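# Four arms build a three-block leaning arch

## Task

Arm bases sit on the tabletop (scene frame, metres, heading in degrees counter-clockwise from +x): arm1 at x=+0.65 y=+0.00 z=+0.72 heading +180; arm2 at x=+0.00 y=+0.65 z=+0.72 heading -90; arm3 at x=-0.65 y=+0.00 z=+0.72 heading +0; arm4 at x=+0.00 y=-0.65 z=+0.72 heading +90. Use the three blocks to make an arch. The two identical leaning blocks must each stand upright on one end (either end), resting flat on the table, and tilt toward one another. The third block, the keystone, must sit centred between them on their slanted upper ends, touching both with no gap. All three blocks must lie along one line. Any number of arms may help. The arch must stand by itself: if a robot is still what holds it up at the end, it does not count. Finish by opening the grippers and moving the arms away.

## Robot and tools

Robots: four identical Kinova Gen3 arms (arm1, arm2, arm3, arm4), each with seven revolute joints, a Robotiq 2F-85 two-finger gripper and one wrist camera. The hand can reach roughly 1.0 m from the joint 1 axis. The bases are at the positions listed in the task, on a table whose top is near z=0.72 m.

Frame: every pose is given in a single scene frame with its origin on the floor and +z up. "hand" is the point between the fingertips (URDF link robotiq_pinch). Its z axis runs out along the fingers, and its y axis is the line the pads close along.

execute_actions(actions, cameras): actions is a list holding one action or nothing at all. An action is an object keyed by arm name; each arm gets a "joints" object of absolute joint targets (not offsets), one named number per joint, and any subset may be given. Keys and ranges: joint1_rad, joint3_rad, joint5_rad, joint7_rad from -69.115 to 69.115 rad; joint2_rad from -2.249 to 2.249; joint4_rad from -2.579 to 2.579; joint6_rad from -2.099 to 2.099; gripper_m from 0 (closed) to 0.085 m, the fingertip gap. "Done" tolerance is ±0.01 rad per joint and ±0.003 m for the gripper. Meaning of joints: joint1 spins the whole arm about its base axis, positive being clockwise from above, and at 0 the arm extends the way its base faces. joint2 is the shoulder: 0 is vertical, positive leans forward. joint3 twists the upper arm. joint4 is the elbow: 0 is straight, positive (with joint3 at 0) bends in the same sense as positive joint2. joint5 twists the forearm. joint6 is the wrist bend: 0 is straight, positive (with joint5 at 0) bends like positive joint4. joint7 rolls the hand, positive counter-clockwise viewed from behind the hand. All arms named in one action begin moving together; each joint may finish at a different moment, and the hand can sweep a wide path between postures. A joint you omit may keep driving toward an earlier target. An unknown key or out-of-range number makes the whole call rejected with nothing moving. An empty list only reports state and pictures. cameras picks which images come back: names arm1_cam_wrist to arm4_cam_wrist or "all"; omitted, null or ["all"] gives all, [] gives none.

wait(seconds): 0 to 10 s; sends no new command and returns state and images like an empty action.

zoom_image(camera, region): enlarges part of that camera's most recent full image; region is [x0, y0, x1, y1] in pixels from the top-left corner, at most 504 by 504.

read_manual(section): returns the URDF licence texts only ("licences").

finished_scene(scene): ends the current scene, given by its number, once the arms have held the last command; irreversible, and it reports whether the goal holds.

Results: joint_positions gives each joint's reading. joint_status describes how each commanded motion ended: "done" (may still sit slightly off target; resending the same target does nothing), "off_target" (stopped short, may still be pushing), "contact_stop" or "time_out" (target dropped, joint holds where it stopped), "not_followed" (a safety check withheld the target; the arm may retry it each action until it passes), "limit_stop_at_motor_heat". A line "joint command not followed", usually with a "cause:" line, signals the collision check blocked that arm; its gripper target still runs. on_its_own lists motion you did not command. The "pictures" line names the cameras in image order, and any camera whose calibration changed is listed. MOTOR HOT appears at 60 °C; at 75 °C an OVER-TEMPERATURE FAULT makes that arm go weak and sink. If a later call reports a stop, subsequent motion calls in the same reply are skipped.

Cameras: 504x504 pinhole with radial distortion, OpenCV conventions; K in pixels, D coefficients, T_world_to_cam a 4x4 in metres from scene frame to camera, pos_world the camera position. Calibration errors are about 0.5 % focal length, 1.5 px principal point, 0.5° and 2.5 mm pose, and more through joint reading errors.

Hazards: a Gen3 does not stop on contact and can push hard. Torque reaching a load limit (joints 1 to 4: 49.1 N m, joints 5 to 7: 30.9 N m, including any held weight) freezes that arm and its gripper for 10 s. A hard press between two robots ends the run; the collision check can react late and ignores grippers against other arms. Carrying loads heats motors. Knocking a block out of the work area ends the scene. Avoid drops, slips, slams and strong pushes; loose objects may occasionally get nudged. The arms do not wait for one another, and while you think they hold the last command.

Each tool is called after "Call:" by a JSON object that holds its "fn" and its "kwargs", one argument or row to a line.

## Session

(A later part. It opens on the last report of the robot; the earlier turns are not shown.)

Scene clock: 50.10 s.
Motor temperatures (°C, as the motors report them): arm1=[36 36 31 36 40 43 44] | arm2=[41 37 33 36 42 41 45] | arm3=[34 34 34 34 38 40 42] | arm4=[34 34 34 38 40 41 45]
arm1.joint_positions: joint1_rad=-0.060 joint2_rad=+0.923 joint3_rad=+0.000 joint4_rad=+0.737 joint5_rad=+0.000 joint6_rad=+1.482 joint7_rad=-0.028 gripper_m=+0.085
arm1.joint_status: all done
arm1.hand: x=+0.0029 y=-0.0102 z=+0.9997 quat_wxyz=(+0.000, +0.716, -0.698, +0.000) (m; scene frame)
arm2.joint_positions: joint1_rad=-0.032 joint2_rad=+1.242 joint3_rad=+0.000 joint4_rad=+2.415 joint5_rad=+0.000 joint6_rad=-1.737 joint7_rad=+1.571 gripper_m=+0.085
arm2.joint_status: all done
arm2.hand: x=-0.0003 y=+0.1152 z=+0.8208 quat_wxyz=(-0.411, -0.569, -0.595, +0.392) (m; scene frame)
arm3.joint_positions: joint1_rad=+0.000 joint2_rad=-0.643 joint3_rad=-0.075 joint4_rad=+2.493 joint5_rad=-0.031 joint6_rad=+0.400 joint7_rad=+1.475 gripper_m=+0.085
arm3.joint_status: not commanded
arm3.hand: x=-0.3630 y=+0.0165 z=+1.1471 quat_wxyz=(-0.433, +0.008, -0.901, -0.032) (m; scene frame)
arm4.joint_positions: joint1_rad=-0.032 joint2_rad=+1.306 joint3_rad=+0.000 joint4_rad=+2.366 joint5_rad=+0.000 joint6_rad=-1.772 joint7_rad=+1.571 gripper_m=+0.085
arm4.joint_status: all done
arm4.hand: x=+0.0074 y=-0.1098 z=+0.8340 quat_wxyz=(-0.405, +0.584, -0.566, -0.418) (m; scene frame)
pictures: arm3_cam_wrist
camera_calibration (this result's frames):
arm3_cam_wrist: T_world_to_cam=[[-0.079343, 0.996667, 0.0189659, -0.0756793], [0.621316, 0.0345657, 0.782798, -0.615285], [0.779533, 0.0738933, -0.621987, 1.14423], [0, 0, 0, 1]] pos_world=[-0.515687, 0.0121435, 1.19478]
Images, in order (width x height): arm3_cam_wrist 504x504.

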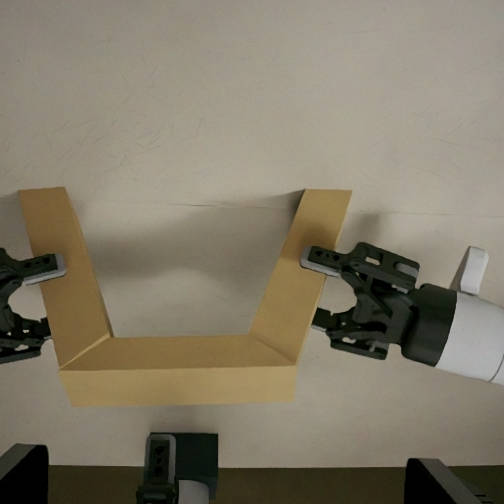

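Call:
{"fn": "execute_actions", "kwargs": {
  "actions": [
    {"arm2": {"joints": {"joint2_rad": 0.5728, "joint4_rad": 2.4997, "joint6_rad": -0.6725}}, "arm4": {"joints": {"joint2_rad": 0.6806, "joint4_rad": 2.5086, "joint6_rad": -0.7892}}, "arm1": {"joints": {"joint2_rad": -0.394, "joint4_rad": 1.513, "joint6_rad": 2.024}}}
  ],
  "cameras": ["arm3_cam_wrist"]
}}

Scene clock: 53.03 s.
Motor temperatures (°C, as the motors report them): arm1=[36 36 31 36 40 43 44] | arm2=[41 37 33 36 42 41 45] | arm3=[34 34 34 34 38 40 42] | arm4=[34 34 34 38 40 41 45]
arm1.joint_positions: joint1_rad=-0.060 joint2_rad=-0.394 joint3_rad=+0.000 joint4_rad=+1.513 joint5_rad=+0.000 joint6_rad=+2.024 joint7_rad=-0.028 gripper_m=+0.085
arm1.joint_status: all done
arm1.hand: x=+0.5297 y=+0.0183 z=+1.2996 quat_wxyz=(-0.001, +0.716, -0.698, +0.001) (m; scene frame)
arm2.joint_positions: joint1_rad=-0.032 joint2_rad=+0.573 joint3_rad=+0.000 joint4_rad=+2.500 joint5_rad=+0.000 joint6_rad=-0.673 joint7_rad=+1.571 gripper_m=+0.085
arm2.joint_status: all done
arm2.hand: x=-0.0038 y=+0.1901 z=+0.8763 quat_wxyz=(-0.258, -0.646, -0.676, +0.246) (m; scene frame)
arm3.joint_positions: joint1_rad=+0.000 joint2_rad=-0.643 joint3_rad=-0.075 joint4_rad=+2.493 joint5_rad=-0.031 joint6_rad=+0.400 joint7_rad=+1.475 gripper_m=+0.085
arm3.joint_status: not commanded
arm3.hand: x=-0.3630 y=+0.0165 z=+1.1471 quat_wxyz=(-0.433, +0.008, -0.901, -0.032) (m; scene frame)
arm4.joint_positions: joint1_rad=-0.032 joint2_rad=+0.681 joint3_rad=+0.000 joint4_rad=+2.509 joint5_rad=+0.000 joint6_rad=-0.789 joint7_rad=+1.571 gripper_m=+0.085
arm4.joint_status: all done
arm4.hand: x=+0.0101 y=-0.1914 z=+0.8793 quat_wxyz=(-0.252, +0.670, -0.648, -0.260) (m; scene frame)
pictures: arm3_cam_wrist
camera_calibration (this result's frames):
arm3_cam_wrist: T_world_to_cam=[[-0.0793431, 0.996667, 0.0189657, -0.0756792], [0.621316, 0.034566, 0.782798, -0.615285], [0.779533, 0.0738933, -0.621987, 1.14423], [0, 0, 0, 1]] pos_world=[-0.515687, 0.0121436, 1.19478]
Images, in order (width x height): arm3_cam_wrist 504x504.

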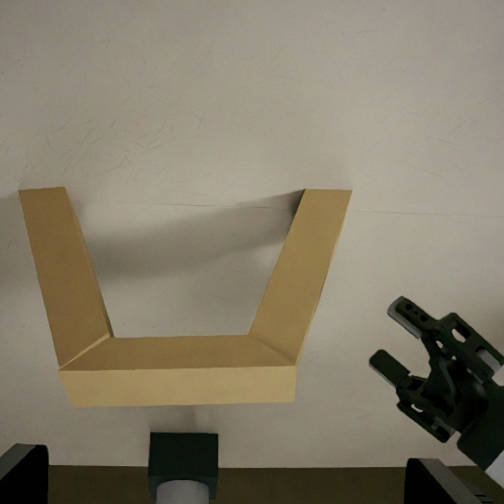

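Call:
{"fn": "zoom_image", "kwargs": {
  "camera": "arm3_cam_wrist",
  "region": [0, 170, 370, 420]
}}

Region (0, 170, 370, 420) of arm3_cam_wrist's 504x504 image, scaled by 1.362; it fills the top 341 rows of this view, and the rest is white.

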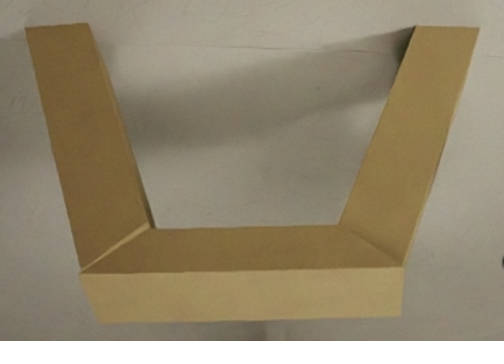

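Call:
{"fn": "execute_actions", "kwargs": {
  "actions": [
    {"arm2": {"joints": {"joint2_rad": -0.394, "joint4_rad": 1.513, "joint6_rad": 2.024}}, "arm4": {"joints": {"joint2_rad": -0.394, "joint4_rad": 1.513, "joint6_rad": 2.024}}}
  ],
  "cameras": ["arm3_cam_wrist"]
}}

Call:
{"fn": "finished_scene", "kwargs": {
  "scene": 1
}}

Scene clock: 56.40 s.
Motor temperatures (°C, as the motors report them): arm1=[36 36 31 36 40 43 44] | arm2=[41 37 33 36 42 41 45] | arm3=[34 34 34 34 38 40 42] | arm4=[34 34 34 38 40 41 45]
arm1.joint_positions: joint1_rad=-0.060 joint2_rad=-0.394 joint3_rad=+0.000 joint4_rad=+1.513 joint5_rad=+0.000 joint6_rad=+2.024 joint7_rad=-0.028 gripper_m=+0.085
arm1.joint_status: not commanded
arm1.hand: x=+0.5297 y=+0.0183 z=+1.2997 quat_wxyz=(-0.001, +0.716, -0.698, +0.001) (m; scene frame)
arm2.joint_positions: joint1_rad=-0.032 joint2_rad=-0.394 joint3_rad=+0.000 joint4_rad=+1.513 joint5_rad=+0.000 joint6_rad=+2.024 joint7_rad=+1.571 gripper_m=+0.085
arm2.joint_status: all done
arm2.hand: x=-0.0195 y=+0.5234 z=+1.2848 quat_wxyz=(+0.005, -0.691, -0.723, -0.006) (m; scene frame)
arm3.joint_positions: joint1_rad=+0.000 joint2_rad=-0.643 joint3_rad=-0.075 joint4_rad=+2.493 joint5_rad=-0.031 joint6_rad=+0.400 joint7_rad=+1.475 gripper_m=+0.085
arm3.joint_status: not commanded
arm3.hand: x=-0.3630 y=+0.0165 z=+1.1471 quat_wxyz=(-0.433, +0.008, -0.901, -0.032) (m; scene frame)
arm4.joint_positions: joint1_rad=-0.032 joint2_rad=-0.394 joint3_rad=+0.000 joint4_rad=+1.513 joint5_rad=+0.000 joint6_rad=+2.024 joint7_rad=+1.571 gripper_m=+0.085
arm4.joint_status: all done
arm4.hand: x=+0.0209 y=-0.5304 z=+1.3103 quat_wxyz=(+0.000, +0.718, -0.696, +0.001) (m; scene frame)
pictures: arm3_cam_wrist
camera_calibration (this result's frames):
arm3_cam_wrist: T_world_to_cam=[[-0.079343, 0.996667, 0.018966, -0.0756794], [0.621316, 0.0345657, 0.782798, -0.615285], [0.779533, 0.0738934, -0.621987, 1.14423], [0, 0, 0, 1]] pos_world=[-0.515687, 0.0121436, 1.19478]
Images, in order (width x height): arm3_cam_wrist 504x504.

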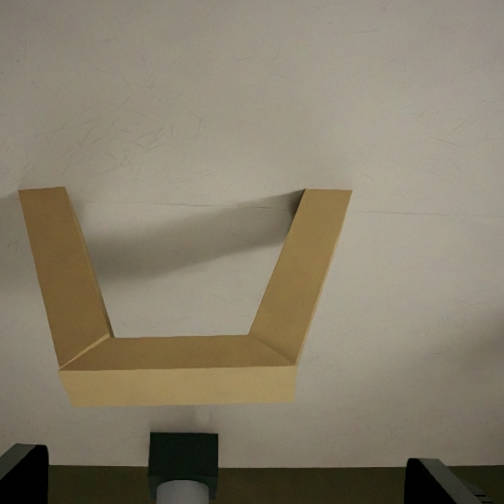

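The scene is finished: the task was done.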